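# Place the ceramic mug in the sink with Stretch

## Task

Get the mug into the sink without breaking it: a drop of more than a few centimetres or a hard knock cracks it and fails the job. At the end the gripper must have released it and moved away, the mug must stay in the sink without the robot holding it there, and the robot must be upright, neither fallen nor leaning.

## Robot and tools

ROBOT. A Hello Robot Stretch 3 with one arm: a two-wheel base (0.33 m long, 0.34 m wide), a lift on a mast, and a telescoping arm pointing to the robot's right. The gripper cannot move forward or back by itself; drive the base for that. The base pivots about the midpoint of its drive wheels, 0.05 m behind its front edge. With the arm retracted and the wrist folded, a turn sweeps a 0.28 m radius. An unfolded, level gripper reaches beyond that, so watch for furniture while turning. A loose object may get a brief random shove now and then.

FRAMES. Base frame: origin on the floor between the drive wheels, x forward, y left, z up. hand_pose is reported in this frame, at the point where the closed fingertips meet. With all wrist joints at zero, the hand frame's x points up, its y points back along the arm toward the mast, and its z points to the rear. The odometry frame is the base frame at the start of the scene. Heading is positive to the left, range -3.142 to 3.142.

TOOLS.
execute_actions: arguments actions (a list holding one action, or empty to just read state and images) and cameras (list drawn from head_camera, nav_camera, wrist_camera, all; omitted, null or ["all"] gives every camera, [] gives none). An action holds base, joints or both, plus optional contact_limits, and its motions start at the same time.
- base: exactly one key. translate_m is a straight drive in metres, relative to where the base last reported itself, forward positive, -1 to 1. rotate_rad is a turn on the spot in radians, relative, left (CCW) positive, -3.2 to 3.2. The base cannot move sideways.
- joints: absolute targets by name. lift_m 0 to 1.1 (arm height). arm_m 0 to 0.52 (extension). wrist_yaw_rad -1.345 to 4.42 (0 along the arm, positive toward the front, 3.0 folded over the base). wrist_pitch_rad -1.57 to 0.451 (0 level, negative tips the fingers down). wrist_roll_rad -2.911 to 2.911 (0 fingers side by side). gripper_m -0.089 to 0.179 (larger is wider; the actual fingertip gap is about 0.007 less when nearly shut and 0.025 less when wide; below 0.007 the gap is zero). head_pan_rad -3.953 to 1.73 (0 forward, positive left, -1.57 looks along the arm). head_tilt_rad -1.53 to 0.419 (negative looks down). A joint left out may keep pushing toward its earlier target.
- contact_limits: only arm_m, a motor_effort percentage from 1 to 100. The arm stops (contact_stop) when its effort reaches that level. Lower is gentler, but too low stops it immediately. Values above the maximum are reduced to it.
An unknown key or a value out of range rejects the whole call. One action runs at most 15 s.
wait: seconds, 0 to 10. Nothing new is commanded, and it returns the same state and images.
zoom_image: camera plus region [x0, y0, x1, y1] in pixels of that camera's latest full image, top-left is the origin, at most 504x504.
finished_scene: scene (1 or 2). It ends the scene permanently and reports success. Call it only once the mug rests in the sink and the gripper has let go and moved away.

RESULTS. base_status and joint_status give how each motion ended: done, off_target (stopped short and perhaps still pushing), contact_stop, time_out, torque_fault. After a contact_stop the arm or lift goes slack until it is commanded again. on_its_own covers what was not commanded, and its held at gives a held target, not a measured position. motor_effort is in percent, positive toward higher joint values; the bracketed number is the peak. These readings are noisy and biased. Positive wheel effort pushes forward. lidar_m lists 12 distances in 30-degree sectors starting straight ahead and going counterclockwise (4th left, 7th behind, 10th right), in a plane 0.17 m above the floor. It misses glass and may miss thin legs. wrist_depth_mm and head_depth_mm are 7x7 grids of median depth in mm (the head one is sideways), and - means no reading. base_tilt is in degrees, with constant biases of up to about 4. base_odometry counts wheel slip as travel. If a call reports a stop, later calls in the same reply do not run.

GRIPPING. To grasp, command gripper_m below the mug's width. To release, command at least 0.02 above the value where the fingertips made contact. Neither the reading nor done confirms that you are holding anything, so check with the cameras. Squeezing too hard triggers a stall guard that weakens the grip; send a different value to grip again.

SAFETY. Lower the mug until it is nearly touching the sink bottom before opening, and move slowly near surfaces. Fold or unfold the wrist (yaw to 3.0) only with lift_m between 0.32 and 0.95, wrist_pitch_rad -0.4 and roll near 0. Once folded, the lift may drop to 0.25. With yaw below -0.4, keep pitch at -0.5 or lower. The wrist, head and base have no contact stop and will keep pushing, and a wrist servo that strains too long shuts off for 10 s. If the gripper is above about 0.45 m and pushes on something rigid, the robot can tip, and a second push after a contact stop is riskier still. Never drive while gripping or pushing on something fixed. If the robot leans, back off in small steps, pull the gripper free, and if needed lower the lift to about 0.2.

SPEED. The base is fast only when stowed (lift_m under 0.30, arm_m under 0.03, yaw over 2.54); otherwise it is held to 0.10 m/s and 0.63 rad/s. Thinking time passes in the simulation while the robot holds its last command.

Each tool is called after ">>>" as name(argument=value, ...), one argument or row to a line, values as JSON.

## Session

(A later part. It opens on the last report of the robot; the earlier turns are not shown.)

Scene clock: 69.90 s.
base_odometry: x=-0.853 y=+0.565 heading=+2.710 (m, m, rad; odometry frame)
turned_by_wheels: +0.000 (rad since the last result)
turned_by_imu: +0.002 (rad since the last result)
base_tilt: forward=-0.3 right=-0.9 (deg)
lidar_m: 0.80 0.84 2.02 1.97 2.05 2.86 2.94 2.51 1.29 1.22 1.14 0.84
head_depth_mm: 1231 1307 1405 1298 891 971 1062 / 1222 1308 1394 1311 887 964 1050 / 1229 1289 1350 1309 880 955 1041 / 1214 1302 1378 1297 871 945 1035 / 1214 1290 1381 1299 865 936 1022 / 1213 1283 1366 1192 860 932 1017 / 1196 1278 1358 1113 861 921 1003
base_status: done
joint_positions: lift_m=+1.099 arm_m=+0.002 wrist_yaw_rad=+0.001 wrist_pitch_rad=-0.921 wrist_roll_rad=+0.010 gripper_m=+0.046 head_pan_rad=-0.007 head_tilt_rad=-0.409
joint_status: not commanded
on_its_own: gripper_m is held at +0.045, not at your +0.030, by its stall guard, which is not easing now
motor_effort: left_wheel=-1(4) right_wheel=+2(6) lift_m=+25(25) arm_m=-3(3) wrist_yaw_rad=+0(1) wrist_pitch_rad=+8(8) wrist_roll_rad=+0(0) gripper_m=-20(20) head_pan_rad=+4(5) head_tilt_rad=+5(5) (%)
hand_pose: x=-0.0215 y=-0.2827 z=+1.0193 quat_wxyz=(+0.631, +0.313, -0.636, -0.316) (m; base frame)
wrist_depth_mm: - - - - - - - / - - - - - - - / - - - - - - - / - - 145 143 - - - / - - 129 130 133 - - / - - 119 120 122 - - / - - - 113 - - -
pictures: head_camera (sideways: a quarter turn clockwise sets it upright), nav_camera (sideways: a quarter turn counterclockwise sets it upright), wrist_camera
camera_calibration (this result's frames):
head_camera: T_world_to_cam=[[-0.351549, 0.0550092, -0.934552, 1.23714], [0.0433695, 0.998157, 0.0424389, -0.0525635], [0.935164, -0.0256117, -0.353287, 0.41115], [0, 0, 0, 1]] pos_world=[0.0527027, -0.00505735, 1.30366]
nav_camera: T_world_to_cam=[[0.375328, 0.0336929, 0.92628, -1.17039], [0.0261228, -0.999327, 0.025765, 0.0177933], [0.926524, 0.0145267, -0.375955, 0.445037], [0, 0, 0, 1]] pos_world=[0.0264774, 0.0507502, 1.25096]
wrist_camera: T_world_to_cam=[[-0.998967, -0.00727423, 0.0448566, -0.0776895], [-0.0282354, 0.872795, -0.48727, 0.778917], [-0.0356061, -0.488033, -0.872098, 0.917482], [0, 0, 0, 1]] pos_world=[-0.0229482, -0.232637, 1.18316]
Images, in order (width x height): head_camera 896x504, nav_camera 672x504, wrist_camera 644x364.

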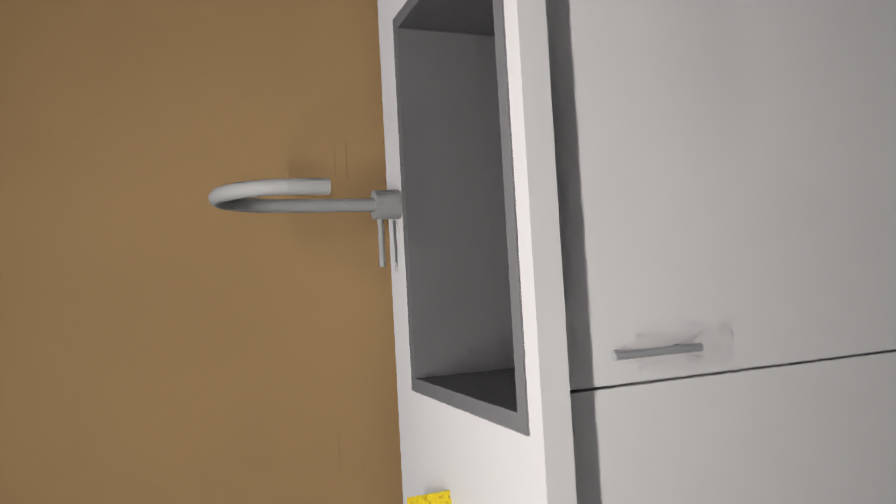

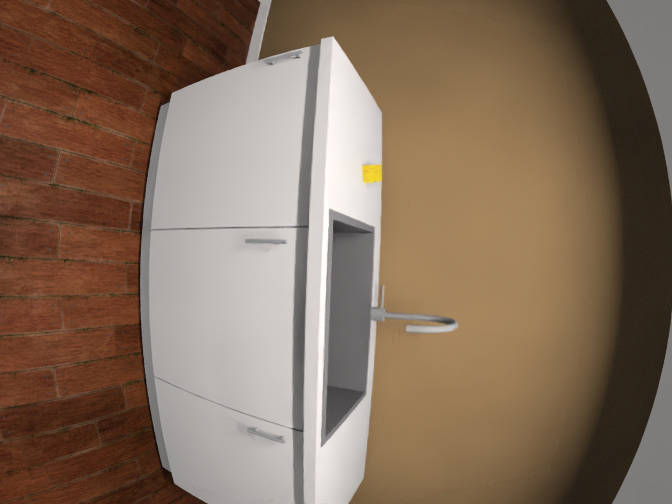

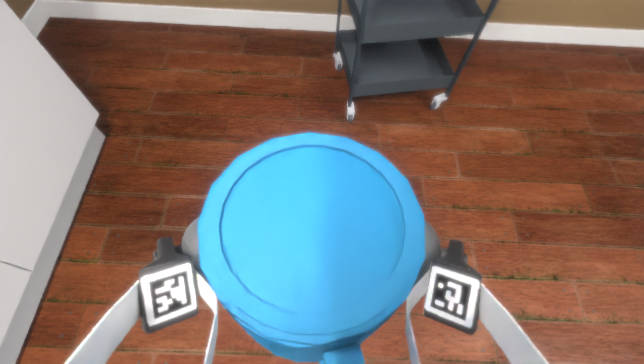

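>>> execute_actions(
  actions=[
    {"base":{"translate_m":0.33}},
  ],
  cameras=[],
)

>>> execute_actions(
  actions=[
    {"base":{"rotate_rad":1.74},"joints":{"head_pan_rad":-1.57,"head_tilt_rad":-0.8}},
  ],
)

Scene clock: 75.27 s.
base_odometry: x=-1.152 y=+0.703 heading=+2.710 (m, m, rad; odometry frame)
turned_by_wheels: +0.000 (rad since the last result)
turned_by_imu: +0.000 (rad since the last result)
base_tilt: forward=-0.3 right=-0.8 (deg)
lidar_m: 0.48 0.50 0.68 1.95 2.04 2.50 3.26 2.52 1.30 1.82 0.67 0.49
head_depth_mm: 939 1001 1069 1055 1031 544 597 / 937 993 1053 1066 1024 549 592 / 928 979 1033 985 1016 552 587 / 928 986 1049 1094 1007 550 583 / 923 981 1047 1090 1001 553 577 / 922 979 1038 1082 954 555 565 / 916 971 1038 1079 750 558 566
base_status: done
joint_positions: lift_m=+1.099 arm_m=+0.002 wrist_yaw_rad=+0.001 wrist_pitch_rad=-0.921 wrist_roll_rad=+0.010 gripper_m=+0.046 head_pan_rad=-0.007 head_tilt_rad=-0.408
joint_status: not commanded
on_its_own: gripper_m is held at +0.045, not at your +0.030, by its stall guard, which is not easing now
motor_effort: left_wheel=-1(2) right_wheel=+2(5) lift_m=+25(25) arm_m=-3(3) wrist_yaw_rad=+0(0) wrist_pitch_rad=+8(8) wrist_roll_rad=+0(0) gripper_m=-20(20) head_pan_rad=+4(5) head_tilt_rad=+4(5) (%)
hand_pose: x=-0.0215 y=-0.2827 z=+1.0193 quat_wxyz=(+0.631, +0.313, -0.636, -0.316) (m; base frame)
wrist_depth_mm: 643 954 - - - - - / 644 938 - - - - - / 643 975 - - - - - / 659 979 145 143 - - - / 662 - 129 130 134 - - / 669 848 119 120 122 - - / 640 - - 113 - - -
pictures: none
No camera images: the call's "cameras" was empty. Leave "cameras" out to get every camera's image.

Scene clock: 78.97 s.
base_odometry: x=-1.152 y=+0.703 heading=-1.834 (m, m, rad; odometry frame)
turned_by_wheels: +1.740 (rad since the last result)
turned_by_imu: +1.706 (rad since the last result)
base_tilt: forward=-0.3 right=-0.9 (deg)
lidar_m: 1.96 1.96 3.25 3.66 1.58 1.30 1.15 0.59 0.48 0.48 0.53 0.83
head_depth_mm: - - - - 710 861 1132 / - - - - - 878 1149 / - - - - - 901 1151 / 944 - - - 340 917 1154 / 968 917 747 584 743 938 1174 / 984 924 692 599 754 963 1177 / 994 847 692 606 769 990 1179
base_status: done
joint_positions: lift_m=+1.099 arm_m=+0.002 wrist_yaw_rad=+0.001 wrist_pitch_rad=-0.921 wrist_roll_rad=+0.010 gripper_m=+0.046 head_pan_rad=-1.563 head_tilt_rad=-0.790
joint_status: all done
on_its_own: gripper_m is held at +0.045, not at your +0.030, by its stall guard, which is not easing now
motor_effort: left_wheel=-2(5) right_wheel=+2(4) lift_m=+25(25) arm_m=-3(3) wrist_yaw_rad=+0(0) wrist_pitch_rad=+8(8) wrist_roll_rad=+0(0) gripper_m=-19(20) head_pan_rad=-5(54) head_tilt_rad=-7(40) (%)
hand_pose: x=-0.0215 y=-0.2827 z=+1.0193 quat_wxyz=(+0.631, +0.313, -0.636, -0.316) (m; base frame)
wrist_depth_mm: 406 407 422 783 766 734 692 / 381 371 372 376 750 750 735 / 533 482 391 354 352 351 351 / 764 652 144 143 425 433 358 / - - 129 130 134 567 505 / - - 119 120 122 769 699 / - - - 113 - - -
pictures: head_camera (sideways: a quarter turn clockwise sets it upright), nav_camera (sideways: a quarter turn counterclockwise sets it upright), wrist_camera
camera_calibration (this result's frames):
head_camera: T_world_to_cam=[[0.0472892, 0.674917, -0.736377, 0.976288], [0.998793, -0.0417556, 0.0258707, -0.0368044], [-0.0132873, -0.736712, -0.676076, 0.836913], [0, 0, 0, 1]] pos_world=[0.00171246, -0.0438858, 1.28569]
nav_camera: T_world_to_cam=[[0.0417189, -0.692634, 0.720081, -0.899494], [-0.998774, -0.0481403, 0.0115599, 0.0425479], [0.0266581, -0.719681, -0.693793, 0.864048], [0, 0, 0, 1]] pos_world=[0.0569877, 0.000866267, 1.24669]
wrist_camera: T_world_to_cam=[[-0.998967, -0.00728446, 0.0448646, -0.0777005], [-0.0282482, 0.872794, -0.48727, 0.778919], [-0.0356081, -0.488034, -0.872098, 0.91748], [0, 0, 0, 1]] pos_world=[-0.0229475, -0.23264, 1.18316]
Images, in order (width x height): head_camera 896x504, nav_camera 672x504, wrist_camera 644x364.

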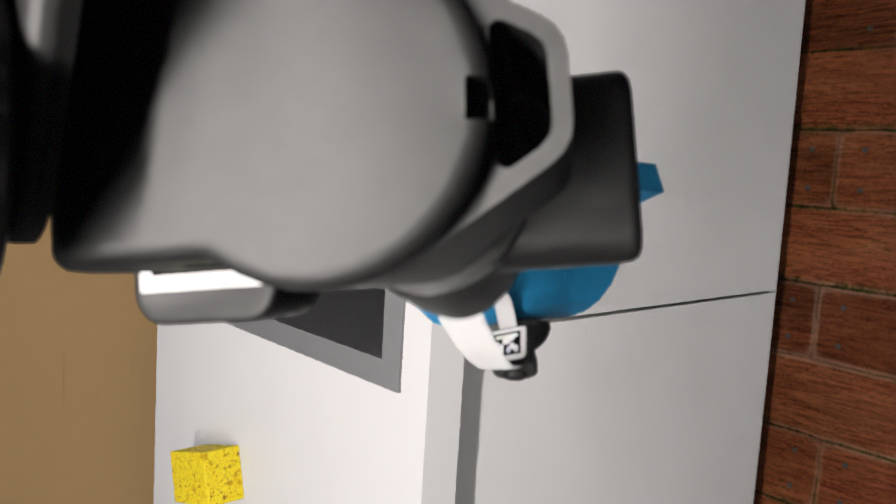

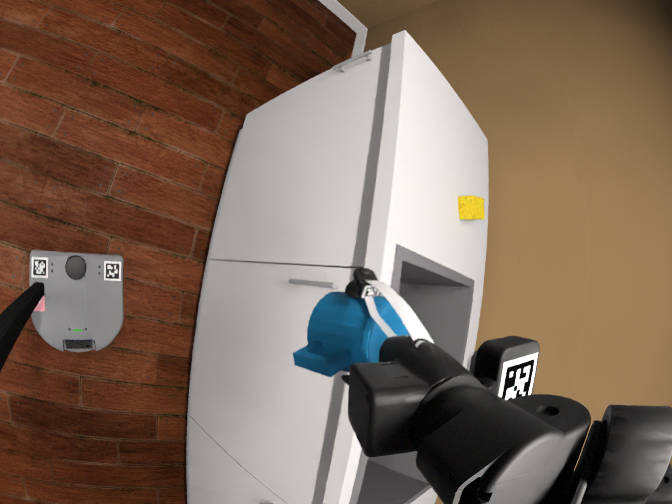

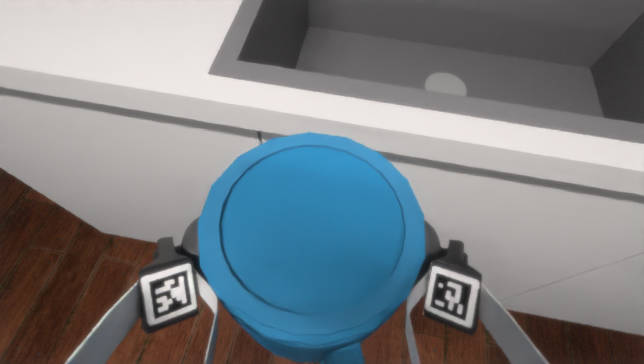

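>>> execute_actions(
  actions=[
    {"base":{"translate_m":-0.1}},
  ],
  cameras=[],
)

>>> execute_actions(
  actions=[
    {"joints":{"arm_m":0.42,"head_tilt_rad":-0.6}},
  ],
)

Scene clock: 82.57 s.
base_odometry: x=-1.126 y=+0.800 heading=-1.834 (m, m, rad; odometry frame)
turned_by_wheels: +0.000 (rad since the last result)
turned_by_imu: -0.002 (rad since the last result)
base_tilt: forward=-0.4 right=-0.8 (deg)
lidar_m: 2.05 2.05 3.33 3.28 1.44 1.22 1.71 0.56 0.46 0.46 0.51 0.80
head_depth_mm: - - - - 684 825 1134 / - - - - - 843 1132 / - - - - - 864 1131 / 927 - - - 339 882 1159 / 951 952 1036 581 715 906 1156 / 964 924 816 581 716 928 1178 / 976 926 691 588 736 950 1183
base_status: done
joint_positions: lift_m=+1.099 arm_m=+0.002 wrist_yaw_rad=+0.001 wrist_pitch_rad=-0.921 wrist_roll_rad=+0.010 gripper_m=+0.046 head_pan_rad=-1.563 head_tilt_rad=-0.790
joint_status: not commanded
on_its_own: gripper_m is held at +0.045, not at your +0.030, by its stall guard, which is not easing now
motor_effort: left_wheel=-1(5) right_wheel=+2(2) lift_m=+25(25) arm_m=-3(3) wrist_yaw_rad=+0(0) wrist_pitch_rad=+8(8) wrist_roll_rad=+0(1) gripper_m=-20(20) head_pan_rad=-5(5) head_tilt_rad=-8(7) (%)
hand_pose: x=-0.0215 y=-0.2827 z=+1.0193 quat_wxyz=(+0.631, +0.313, -0.636, -0.316) (m; base frame)
wrist_depth_mm: 402 409 605 766 757 712 623 / 368 368 368 725 745 762 599 / 493 452 358 343 347 347 351 / 710 614 145 143 357 359 337 / - 938 129 130 133 527 471 / - - 119 120 122 714 656 / - - - 113 - - -
pictures: none
No camera images: the call's "cameras" was empty. Leave "cameras" out to get every camera's image.

Scene clock: 86.83 s.
base_odometry: x=-1.126 y=+0.800 heading=-1.834 (m, m, rad; odometry frame)
turned_by_wheels: +0.000 (rad since the last result)
turned_by_imu: -0.001 (rad since the last result)
base_tilt: forward=-0.4 right=-0.8 (deg)
lidar_m: 2.05 2.05 3.31 3.28 1.44 1.22 1.72 0.56 0.46 0.46 0.50 0.80
head_depth_mm: 909 971 984 991 546 619 727 / 800 879 931 1005 550 630 744 / - 997 953 1015 565 641 757 / - - 666 1032 570 654 774 / 932 1019 977 1032 571 664 789 / 939 1029 1023 806 576 669 807 / 951 1047 1030 726 594 689 827
base_status: not commanded
joint_positions: lift_m=+1.099 arm_m=+0.420 wrist_yaw_rad=+0.000 wrist_pitch_rad=-0.921 wrist_roll_rad=+0.010 gripper_m=+0.046 head_pan_rad=-1.563 head_tilt_rad=-0.606
joint_status: all done
on_its_own: gripper_m is held at +0.045, not at your +0.030, by its stall guard, which is not easing now
motor_effort: left_wheel=-1(1) right_wheel=+2(2) lift_m=+25(25) arm_m=+3(2) wrist_yaw_rad=+0(0) wrist_pitch_rad=+8(8) wrist_roll_rad=-1(1) gripper_m=-20(20) head_pan_rad=-4(5) head_tilt_rad=+4(23) (%)
hand_pose: x=-0.0216 y=-0.7005 z=+1.0192 quat_wxyz=(+0.630, +0.313, -0.636, -0.316) (m; base frame)
wrist_depth_mm: 401 400 412 417 423 351 425 / 362 367 377 378 380 366 394 / 327 331 422 403 404 374 362 / 299 310 145 144 461 471 431 / 279 294 129 131 134 560 540 / 261 273 119 120 121 530 533 / 242 354 470 112 475 488 491
pictures: head_camera (sideways: a quarter turn clockwise sets it upright), nav_camera (sideways: a quarter turn counterclockwise sets it upright), wrist_camera
camera_calibration (this result's frames):
head_camera: T_world_to_cam=[[0.0484921, 0.528857, -0.847325, 1.12091], [0.998745, -0.0363211, 0.034488, -0.0480302], [-0.0125365, -0.847933, -0.529954, 0.646819], [0, 0, 0, 1]] pos_world=[0.00172345, -0.0460871, 1.29422]
nav_camera: T_world_to_cam=[[0.040534, -0.549256, 0.83467, -1.04886], [-0.998801, -0.0452129, 0.0187523, 0.0331808], [0.027438, -0.83443, -0.550431, 0.67755], [0, 0, 0, 1]] pos_world=[0.0570647, -0.00922231, 1.24777]
wrist_camera: T_world_to_cam=[[-0.99897, -0.00682742, 0.0448639, -0.0804854], [-0.0278455, 0.872849, -0.487195, 1.14355], [-0.0358332, -0.487942, -0.87214, 0.713664], [0, 0, 0, 1]] pos_world=[-0.0229871, -0.650466, 1.18316]
Images, in order (width x height): head_camera 896x504, nav_camera 672x504, wrist_camera 644x364.

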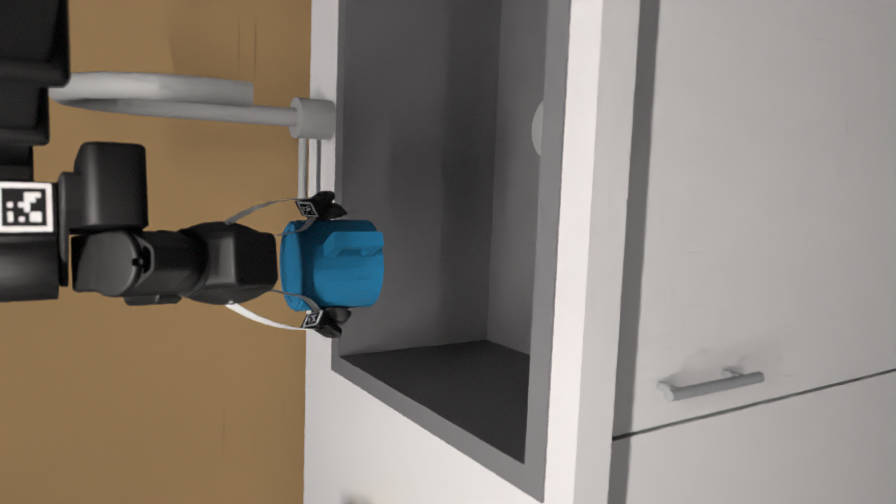

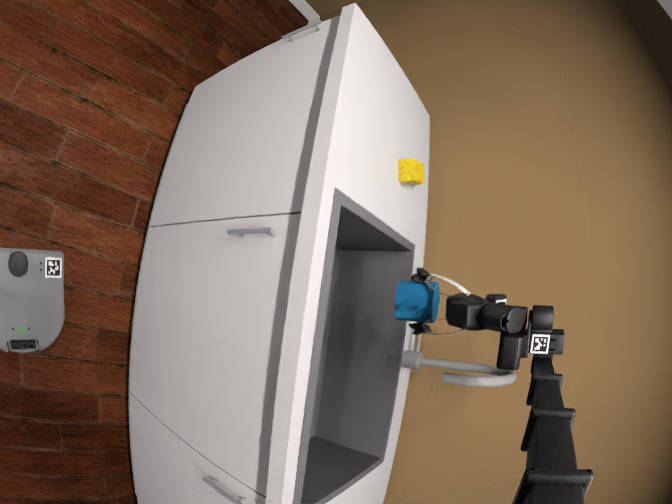

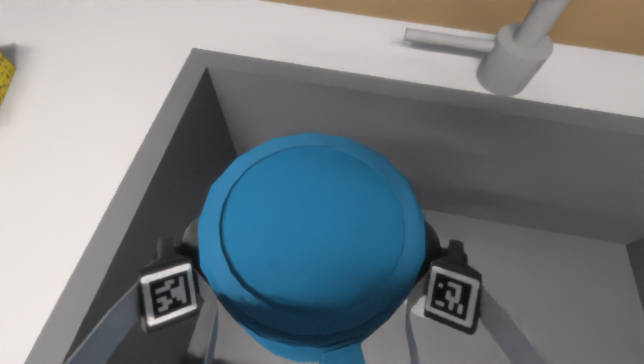

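>>> execute_actions(
  actions=[
    {"joints":{"arm_m":0.5,"lift_m":0.98}},
  ],
  cameras=[],
)

>>> execute_actions(
  actions=[
    {"joints":{"lift_m":0.86}},
  ],
)

Scene clock: 89.33 s.
base_odometry: x=-1.126 y=+0.800 heading=-1.834 (m, m, rad; odometry frame)
turned_by_wheels: +0.000 (rad since the last result)
turned_by_imu: -0.001 (rad since the last result)
base_tilt: forward=-0.3 right=-0.8 (deg)
lidar_m: 2.05 2.06 3.30 3.27 1.44 1.22 1.71 0.57 0.46 0.46 0.51 0.80
head_depth_mm: 885 956 - 1030 547 619 726 / 870 639 939 1008 549 628 745 / 900 - 950 1018 565 640 760 / 918 - 834 1032 570 651 773 / 925 1015 1013 1037 574 664 790 / 941 1032 1018 804 575 670 810 / 948 1044 1028 725 591 689 827
base_status: not commanded
joint_positions: lift_m=+0.980 arm_m=+0.500 wrist_yaw_rad=+0.000 wrist_pitch_rad=-0.921 wrist_roll_rad=+0.010 gripper_m=+0.046 head_pan_rad=-1.563 head_tilt_rad=-0.606
joint_status: all done
on_its_own: gripper_m is held at +0.045, not at your +0.030, by its stall guard, which is not easing now
motor_effort: left_wheel=-1(2) right_wheel=+1(1) lift_m=+18(21) arm_m=+3(3) wrist_yaw_rad=+0(0) wrist_pitch_rad=+8(8) wrist_roll_rad=+0(0) gripper_m=-19(19) head_pan_rad=-4(5) head_tilt_rad=+3(3) (%)
hand_pose: x=-0.0216 y=-0.7805 z=+0.9003 quat_wxyz=(+0.630, +0.313, -0.636, -0.316) (m; base frame)
wrist_depth_mm: 223 230 231 229 236 240 221 / 197 238 266 249 234 220 219 / 186 248 324 280 278 261 244 / 191 259 144 143 320 322 301 / 194 269 129 130 133 423 386 / 200 250 119 119 122 407 409 / 204 325 355 113 366 374 380
pictures: none
No camera images: the call's "cameras" was empty. Leave "cameras" out to get every camera's image.

Scene clock: 91.27 s.
base_odometry: x=-1.126 y=+0.800 heading=-1.834 (m, m, rad; odometry frame)
turned_by_wheels: +0.000 (rad since the last result)
turned_by_imu: -0.001 (rad since the last result)
base_tilt: forward=-0.3 right=-0.8 (deg)
lidar_m: 2.05 2.05 3.33 3.28 1.44 1.22 1.71 0.57 0.46 0.46 0.51 0.80
head_depth_mm: 885 967 985 976 - - 748 / 872 879 935 - 549 636 741 / 907 990 - 1032 564 641 757 / 915 1008 1068 859 570 651 771 / 925 1015 1011 1021 574 665 789 / 939 1030 1020 807 575 668 805 / 952 1048 1029 725 592 689 825
base_status: not commanded
joint_positions: lift_m=+0.860 arm_m=+0.500 wrist_yaw_rad=+0.000 wrist_pitch_rad=-0.921 wrist_roll_rad=+0.010 gripper_m=+0.046 head_pan_rad=-1.563 head_tilt_rad=-0.606
joint_status: all done
on_its_own: gripper_m is held at +0.045, not at your +0.030, by its stall guard, which is not easing now
motor_effort: left_wheel=-1(1) right_wheel=+2(2) lift_m=+18(17) arm_m=+3(3) wrist_yaw_rad=+0(0) wrist_pitch_rad=+8(8) wrist_roll_rad=+0(0) gripper_m=-20(20) head_pan_rad=-5(5) head_tilt_rad=+3(3) (%)
hand_pose: x=-0.0216 y=-0.7805 z=+0.7803 quat_wxyz=(+0.630, +0.313, -0.636, -0.316) (m; base frame)
wrist_depth_mm: 174 219 221 211 200 190 180 / 179 239 266 248 234 219 208 / 185 249 323 281 278 263 245 / 191 260 145 143 316 319 301 / 194 268 129 130 133 305 308 / 201 248 119 120 122 283 285 / 204 251 251 113 258 260 266
pictures: head_camera (sideways: a quarter turn clockwise sets it upright), nav_camera (sideways: a quarter turn counterclockwise sets it upright), wrist_camera
camera_calibration (this result's frames):
head_camera: T_world_to_cam=[[0.0484921, 0.528851, -0.847328, 1.12092], [0.998745, -0.0363209, 0.0344884, -0.0480306], [-0.0125365, -0.847937, -0.529948, 0.646811], [0, 0, 0, 1]] pos_world=[0.00172345, -0.0460872, 1.29422]
nav_camera: T_world_to_cam=[[0.040534, -0.54925, 0.834674, -1.04886], [-0.998801, -0.0452127, 0.0187526, 0.0331805], [0.0274381, -0.834434, -0.550425, 0.677542], [0, 0, 0, 1]] pos_world=[0.0570647, -0.0092227, 1.24777]
wrist_camera: T_world_to_cam=[[-0.99897, -0.0068332, 0.0448633, -0.0703134], [-0.0278458, 0.872909, -0.487088, 1.09688], [-0.0358332, -0.487836, -0.8722, 0.46634], [0, 0, 0, 1]] pos_world=[-0.022987, -0.730458, 0.944173]
Images, in order (width x height): head_camera 896x504, nav_camera 672x504, wrist_camera 644x364.

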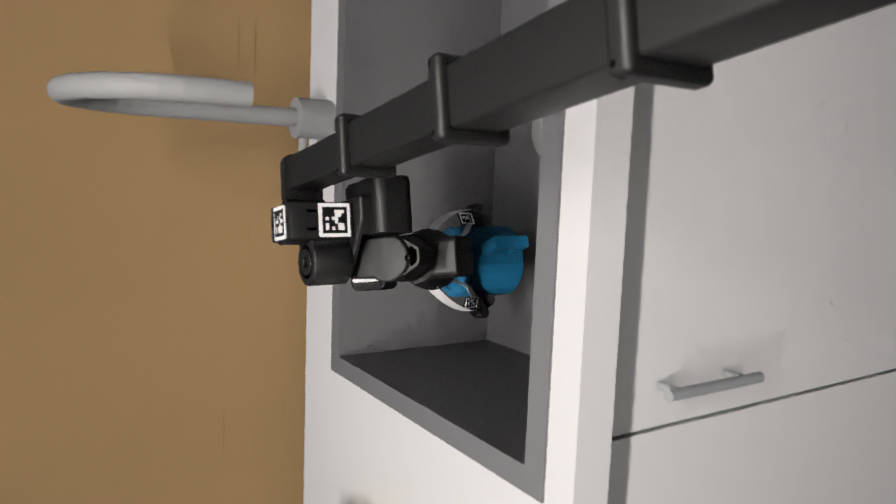

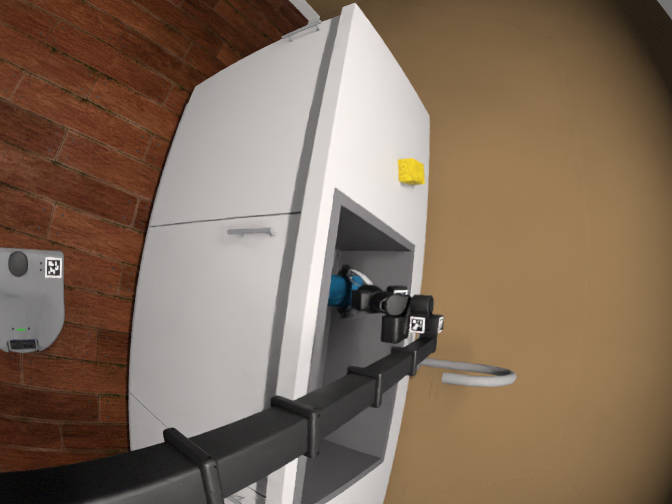

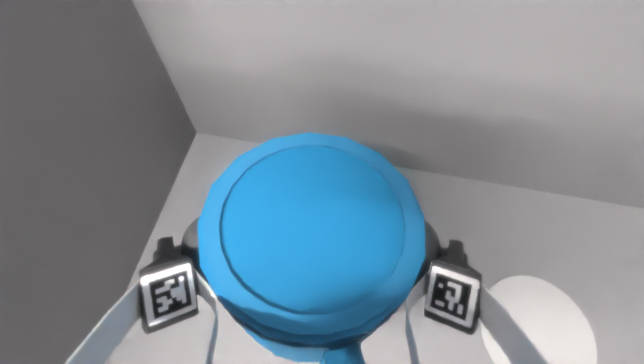

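>>> execute_actions(
  actions=[
    {"joints":{"lift_m":0.787}},
  ],
)

Scene clock: 93.03 s.
base_odometry: x=-1.126 y=+0.800 heading=-1.834 (m, m, rad; odometry frame)
turned_by_wheels: +0.000 (rad since the last result)
turned_by_imu: +0.000 (rad since the last result)
base_tilt: forward=-0.3 right=-0.8 (deg)
lidar_m: 2.06 2.05 3.31 3.27 1.44 1.22 1.72 0.57 0.46 0.46 0.51 0.80
head_depth_mm: 881 967 987 989 552 - - / 874 879 934 985 - 643 752 / 904 991 997 - 564 641 757 / 916 1004 1060 - 566 653 774 / 925 1018 1015 1031 572 663 790 / 941 1027 1023 806 576 668 811 / 950 1044 1029 722 593 688 825
base_status: not commanded
joint_positions: lift_m=+0.787 arm_m=+0.500 wrist_yaw_rad=+0.000 wrist_pitch_rad=-0.921 wrist_roll_rad=+0.010 gripper_m=+0.046 head_pan_rad=-1.563 head_tilt_rad=-0.606
joint_status: all done
on_its_own: gripper_m is held at +0.045, not at your +0.030, by its stall guard, which is not easing now
motor_effort: left_wheel=-1(1) right_wheel=+2(2) lift_m=+18(17) arm_m=+3(3) wrist_yaw_rad=+0(0) wrist_pitch_rad=+8(8) wrist_roll_rad=-1(0) gripper_m=-19(20) head_pan_rad=-5(5) head_tilt_rad=+4(3) (%)
hand_pose: x=-0.0216 y=-0.7805 z=+0.7073 quat_wxyz=(+0.630, +0.313, -0.636, -0.316) (m; base frame)
wrist_depth_mm: 173 221 223 211 199 189 181 / 180 238 265 249 234 220 208 / 185 246 258 262 262 258 247 / 193 230 144 143 239 246 249 / 196 217 129 130 134 226 227 / 195 204 118 120 122 209 209 / 187 185 185 113 190 194 195
pictures: head_camera (sideways: a quarter turn clockwise sets it upright), nav_camera (sideways: a quarter turn counterclockwise sets it upright), wrist_camera
camera_calibration (this result's frames):
head_camera: T_world_to_cam=[[0.0484923, 0.528851, -0.847328, 1.12092], [0.998745, -0.0363211, 0.0344884, -0.0480306], [-0.0125367, -0.847937, -0.529948, 0.646811], [0, 0, 0, 1]] pos_world=[0.00172344, -0.0460871, 1.29422]
nav_camera: T_world_to_cam=[[0.0405338, -0.54925, 0.834674, -1.04886], [-0.998801, -0.0452125, 0.0187526, 0.0331805], [0.0274379, -0.834434, -0.550425, 0.677542], [0, 0, 0, 1]] pos_world=[0.0570647, -0.0092227, 1.24777]
wrist_camera: T_world_to_cam=[[-0.99897, -0.00683353, 0.0448632, -0.0670385], [-0.0278459, 0.872911, -0.487084, 1.06132], [-0.0358331, -0.487831, -0.872202, 0.402672], [0, 0, 0, 1]] pos_world=[-0.022987, -0.730458, 0.87117]
Images, in order (width x height): head_camera 896x504, nav_camera 672x504, wrist_camera 644x364.

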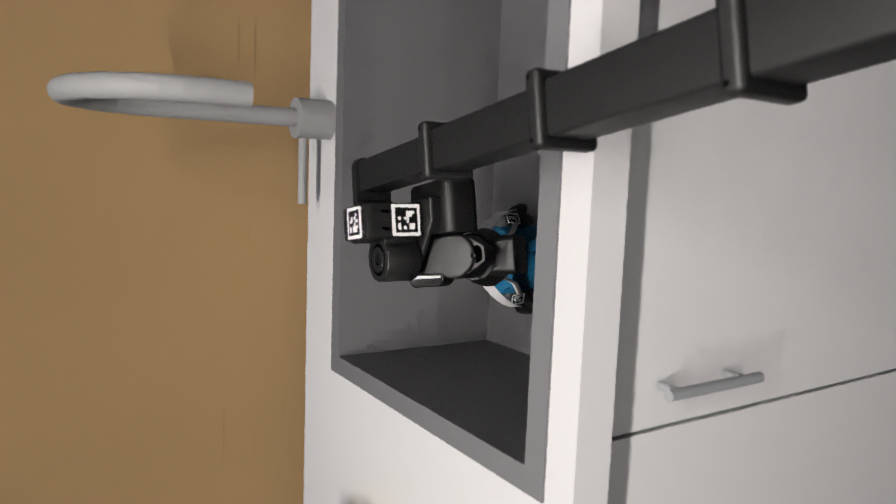

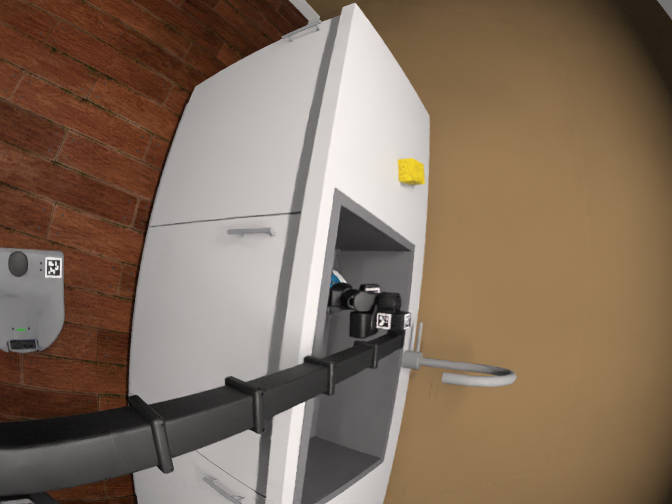

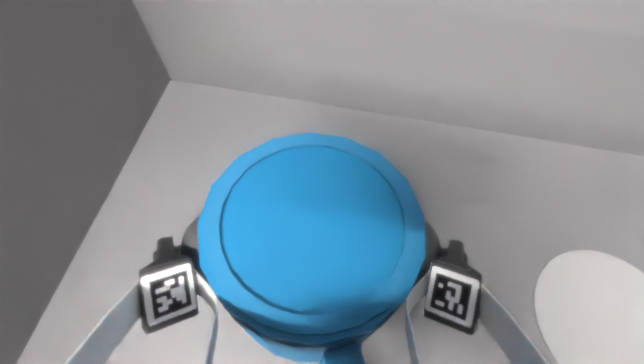

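>>> execute_actions(
  actions=[
    {"joints":{"lift_m":0.781}},
  ],
  cameras=[],
)

>>> execute_actions(
  actions=[
    {"joints":{"gripper_m":0.15}},
  ],
  cameras=[],
)

>>> execute_actions(
  actions=[
    {"joints":{"lift_m":1.03}},
  ],
  cameras=["wrist_camera"],
)

>>> execute_actions(
  actions=[
    {"joints":{"arm_m":0.01}},
  ],
  cameras=[],
)

>>> finished_scene(
  scene=1,
)

Scene clock: 94.53 s.
base_odometry: x=-1.126 y=+0.800 heading=-1.834 (m, m, rad; odometry frame)
turned_by_wheels: +0.000 (rad since the last result)
turned_by_imu: +0.000 (rad since the last result)
base_tilt: forward=-0.3 right=-0.8 (deg)
lidar_m: 2.05 2.05 3.31 3.27 1.44 1.22 1.72 0.57 0.46 0.46 0.51 0.80
head_depth_mm: 885 970 992 988 547 590 - / 871 877 932 984 - 643 758 / 903 994 997 - 563 640 756 / 918 1007 1059 - 566 651 774 / 927 1017 1014 1022 573 664 793 / 938 1030 1019 803 575 670 811 / 952 1049 1034 723 594 690 829
base_status: not commanded
joint_positions: lift_m=+0.781 arm_m=+0.500 wrist_yaw_rad=+0.000 wrist_pitch_rad=-0.919 wrist_roll_rad=+0.010 gripper_m=+0.046 head_pan_rad=-1.563 head_tilt_rad=-0.606
joint_status: all done
on_its_own: gripper_m is held at +0.045, not at your +0.030, by its stall guard, which is not easing now
motor_effort: left_wheel=-2(1) right_wheel=+1(2) lift_m=+16(15) arm_m=+3(3) wrist_yaw_rad=+0(0) wrist_pitch_rad=+7(8) wrist_roll_rad=+0(0) gripper_m=-19(19) head_pan_rad=-5(5) head_tilt_rad=+3(3) (%)
hand_pose: x=-0.0216 y=-0.7809 z=+0.7016 quat_wxyz=(+0.631, +0.312, -0.636, -0.315) (m; base frame)
wrist_depth_mm: 174 219 223 209 199 189 180 / 178 238 265 248 232 220 208 / 184 242 252 255 257 254 245 / 191 226 143 142 232 239 240 / 195 211 129 130 133 220 222 / 191 198 119 119 122 203 205 / 182 180 182 113 186 189 190
pictures: none
No camera images: the call's "cameras" was empty. Leave "cameras" out to get every camera's image.

Scene clock: 96.07 s.
base_odometry: x=-1.126 y=+0.800 heading=-1.834 (m, m, rad; odometry frame)
turned_by_wheels: +0.000 (rad since the last result)
turned_by_imu: +0.000 (rad since the last result)
base_tilt: forward=-0.4 right=-0.8 (deg)
lidar_m: 2.05 2.05 3.30 3.26 1.44 1.22 1.71 0.57 0.46 0.46 0.51 0.80
head_depth_mm: 885 968 991 992 547 592 - / 869 880 933 990 - 645 758 / 906 995 1000 - 564 641 757 / 918 1006 1061 - 568 653 774 / 929 1019 1011 1030 572 662 787 / 939 1028 1022 805 576 670 809 / 951 1043 1031 724 593 690 827
base_status: not commanded
joint_positions: lift_m=+0.781 arm_m=+0.500 wrist_yaw_rad=+0.000 wrist_pitch_rad=-0.915 wrist_roll_rad=+0.010 gripper_m=+0.150 head_pan_rad=-1.563 head_tilt_rad=-0.606
joint_status: all done
motor_effort: left_wheel=-2(1) right_wheel=+2(1) lift_m=+17(17) arm_m=+3(3) wrist_yaw_rad=+0(0) wrist_pitch_rad=+5(7) wrist_roll_rad=+0(0) gripper_m=+0(81) head_pan_rad=-5(5) head_tilt_rad=+4(4) (%)
hand_pose: x=-0.0216 y=-0.7819 z=+0.7021 quat_wxyz=(+0.631, +0.311, -0.637, -0.314) (m; base frame)
wrist_depth_mm: 174 219 222 209 198 189 180 / 179 237 264 246 232 218 206 / 184 242 254 256 258 253 244 / 190 227 145 145 233 243 242 / 195 214 132 133 138 223 223 / 189 196 124 123 128 - 206 / - 183 183 116 187 188 192
pictures: none
No camera images: the call's "cameras" was empty. Leave "cameras" out to get every camera's image.

Scene clock: 99.17 s.
base_odometry: x=-1.126 y=+0.800 heading=-1.834 (m, m, rad; odometry frame)
turned_by_wheels: +0.000 (rad since the last result)
turned_by_imu: -0.001 (rad since the last result)
base_tilt: forward=-0.4 right=-0.8 (deg)
lidar_m: 2.06 2.05 3.30 3.27 1.44 1.22 1.72 0.57 0.46 0.46 0.51 0.80
head_depth_mm: 881 - 935 986 547 618 727 / 872 984 935 1001 549 629 743 / 886 1017 957 1013 564 641 759 / 899 - 953 1012 570 652 774 / 922 1017 1010 1029 572 665 792 / 933 1034 1017 802 576 670 811 / 952 1046 1033 725 593 688 828
base_status: not commanded
joint_positions: lift_m=+1.030 arm_m=+0.500 wrist_yaw_rad=+0.000 wrist_pitch_rad=-0.914 wrist_roll_rad=+0.010 gripper_m=+0.150 head_pan_rad=-1.563 head_tilt_rad=-0.606
joint_status: all done
motor_effort: left_wheel=-1(2) right_wheel=+2(2) lift_m=+24(23) arm_m=+3(2) wrist_yaw_rad=+0(0) wrist_pitch_rad=+5(5) wrist_roll_rad=+0(1) gripper_m=+0(0) head_pan_rad=-4(5) head_tilt_rad=+4(4) (%)
hand_pose: x=-0.0216 y=-0.7820 z=+0.9508 quat_wxyz=(+0.632, +0.311, -0.637, -0.314) (m; base frame)
wrist_depth_mm: 304 306 307 314 315 344 242 / 270 275 278 280 285 287 248 / 247 256 326 304 278 265 261 / 225 260 400 384 346 320 295 / 207 275 466 476 471 396 376 / 195 341 434 368 451 - 455 / - 304 411 348 425 421 432
pictures: wrist_camera
camera_calibration (this result's frames):
wrist_camera: T_world_to_cam=[[-0.99897, -0.0065175, 0.0449069, -0.0777696], [-0.0278401, 0.869517, -0.493118, 1.18435], [-0.0358334, -0.49386, -0.868803, 0.606409], [0, 0, 0, 1]] pos_world=[-0.0229873, -0.730838, 1.11437]
Images, in order (width x height): wrist_camera 644x364.

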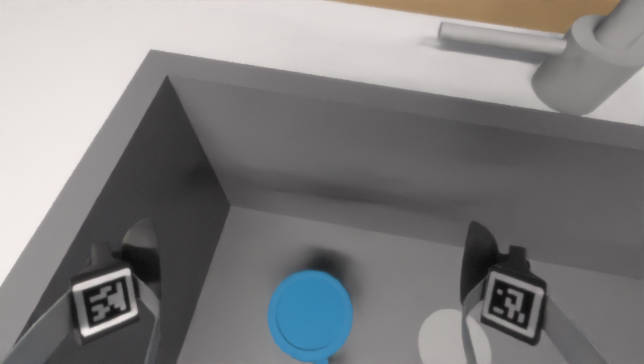

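Scene clock: 103.97 s.
base_odometry: x=-1.126 y=+0.800 heading=-1.834 (m, m, rad; odometry frame)
turned_by_wheels: +0.000 (rad since the last result)
turned_by_imu: -0.001 (rad since the last result)
base_tilt: forward=-0.3 right=-0.8 (deg)
lidar_m: 2.05 2.05 3.30 3.27 1.44 1.22 1.72 0.57 0.46 0.46 0.51 0.80
head_depth_mm: 885 954 - - - - - / 869 880 934 - - - - / 908 995 1026 - - - - / 918 1004 1061 - - - 796 / 928 1017 1015 1026 573 649 791 / 939 1033 1021 806 576 662 811 / 951 1045 1028 725 593 689 827
base_status: not commanded
joint_positions: lift_m=+1.030 arm_m=+0.010 wrist_yaw_rad=+0.000 wrist_pitch_rad=-0.914 wrist_roll_rad=+0.010 gripper_m=+0.150 head_pan_rad=-1.563 head_tilt_rad=-0.606
joint_status: all done
motor_effort: left_wheel=+0(1) right_wheel=+1(2) lift_m=+24(24) arm_m=-3(3) wrist_yaw_rad=+0(1) wrist_pitch_rad=+5(5) wrist_roll_rad=+0(0) gripper_m=+0(0) head_pan_rad=-5(5) head_tilt_rad=+3(4) (%)
hand_pose: x=-0.0216 y=-0.2927 z=+0.9508 quat_wxyz=(+0.632, +0.311, -0.637, -0.314) (m; base frame)
wrist_depth_mm: 303 306 307 607 712 700 632 / 324 301 290 285 286 286 518 / 463 424 383 358 297 277 274 / 659 584 502 455 421 384 349 / - 853 738 631 560 471 445 / - - - - 824 - 615 / - - - - - - 888
pictures: none
No camera images: the call's "cameras" was empty. Leave "cameras" out to get every camera's image.

The scene is finished: the task was done.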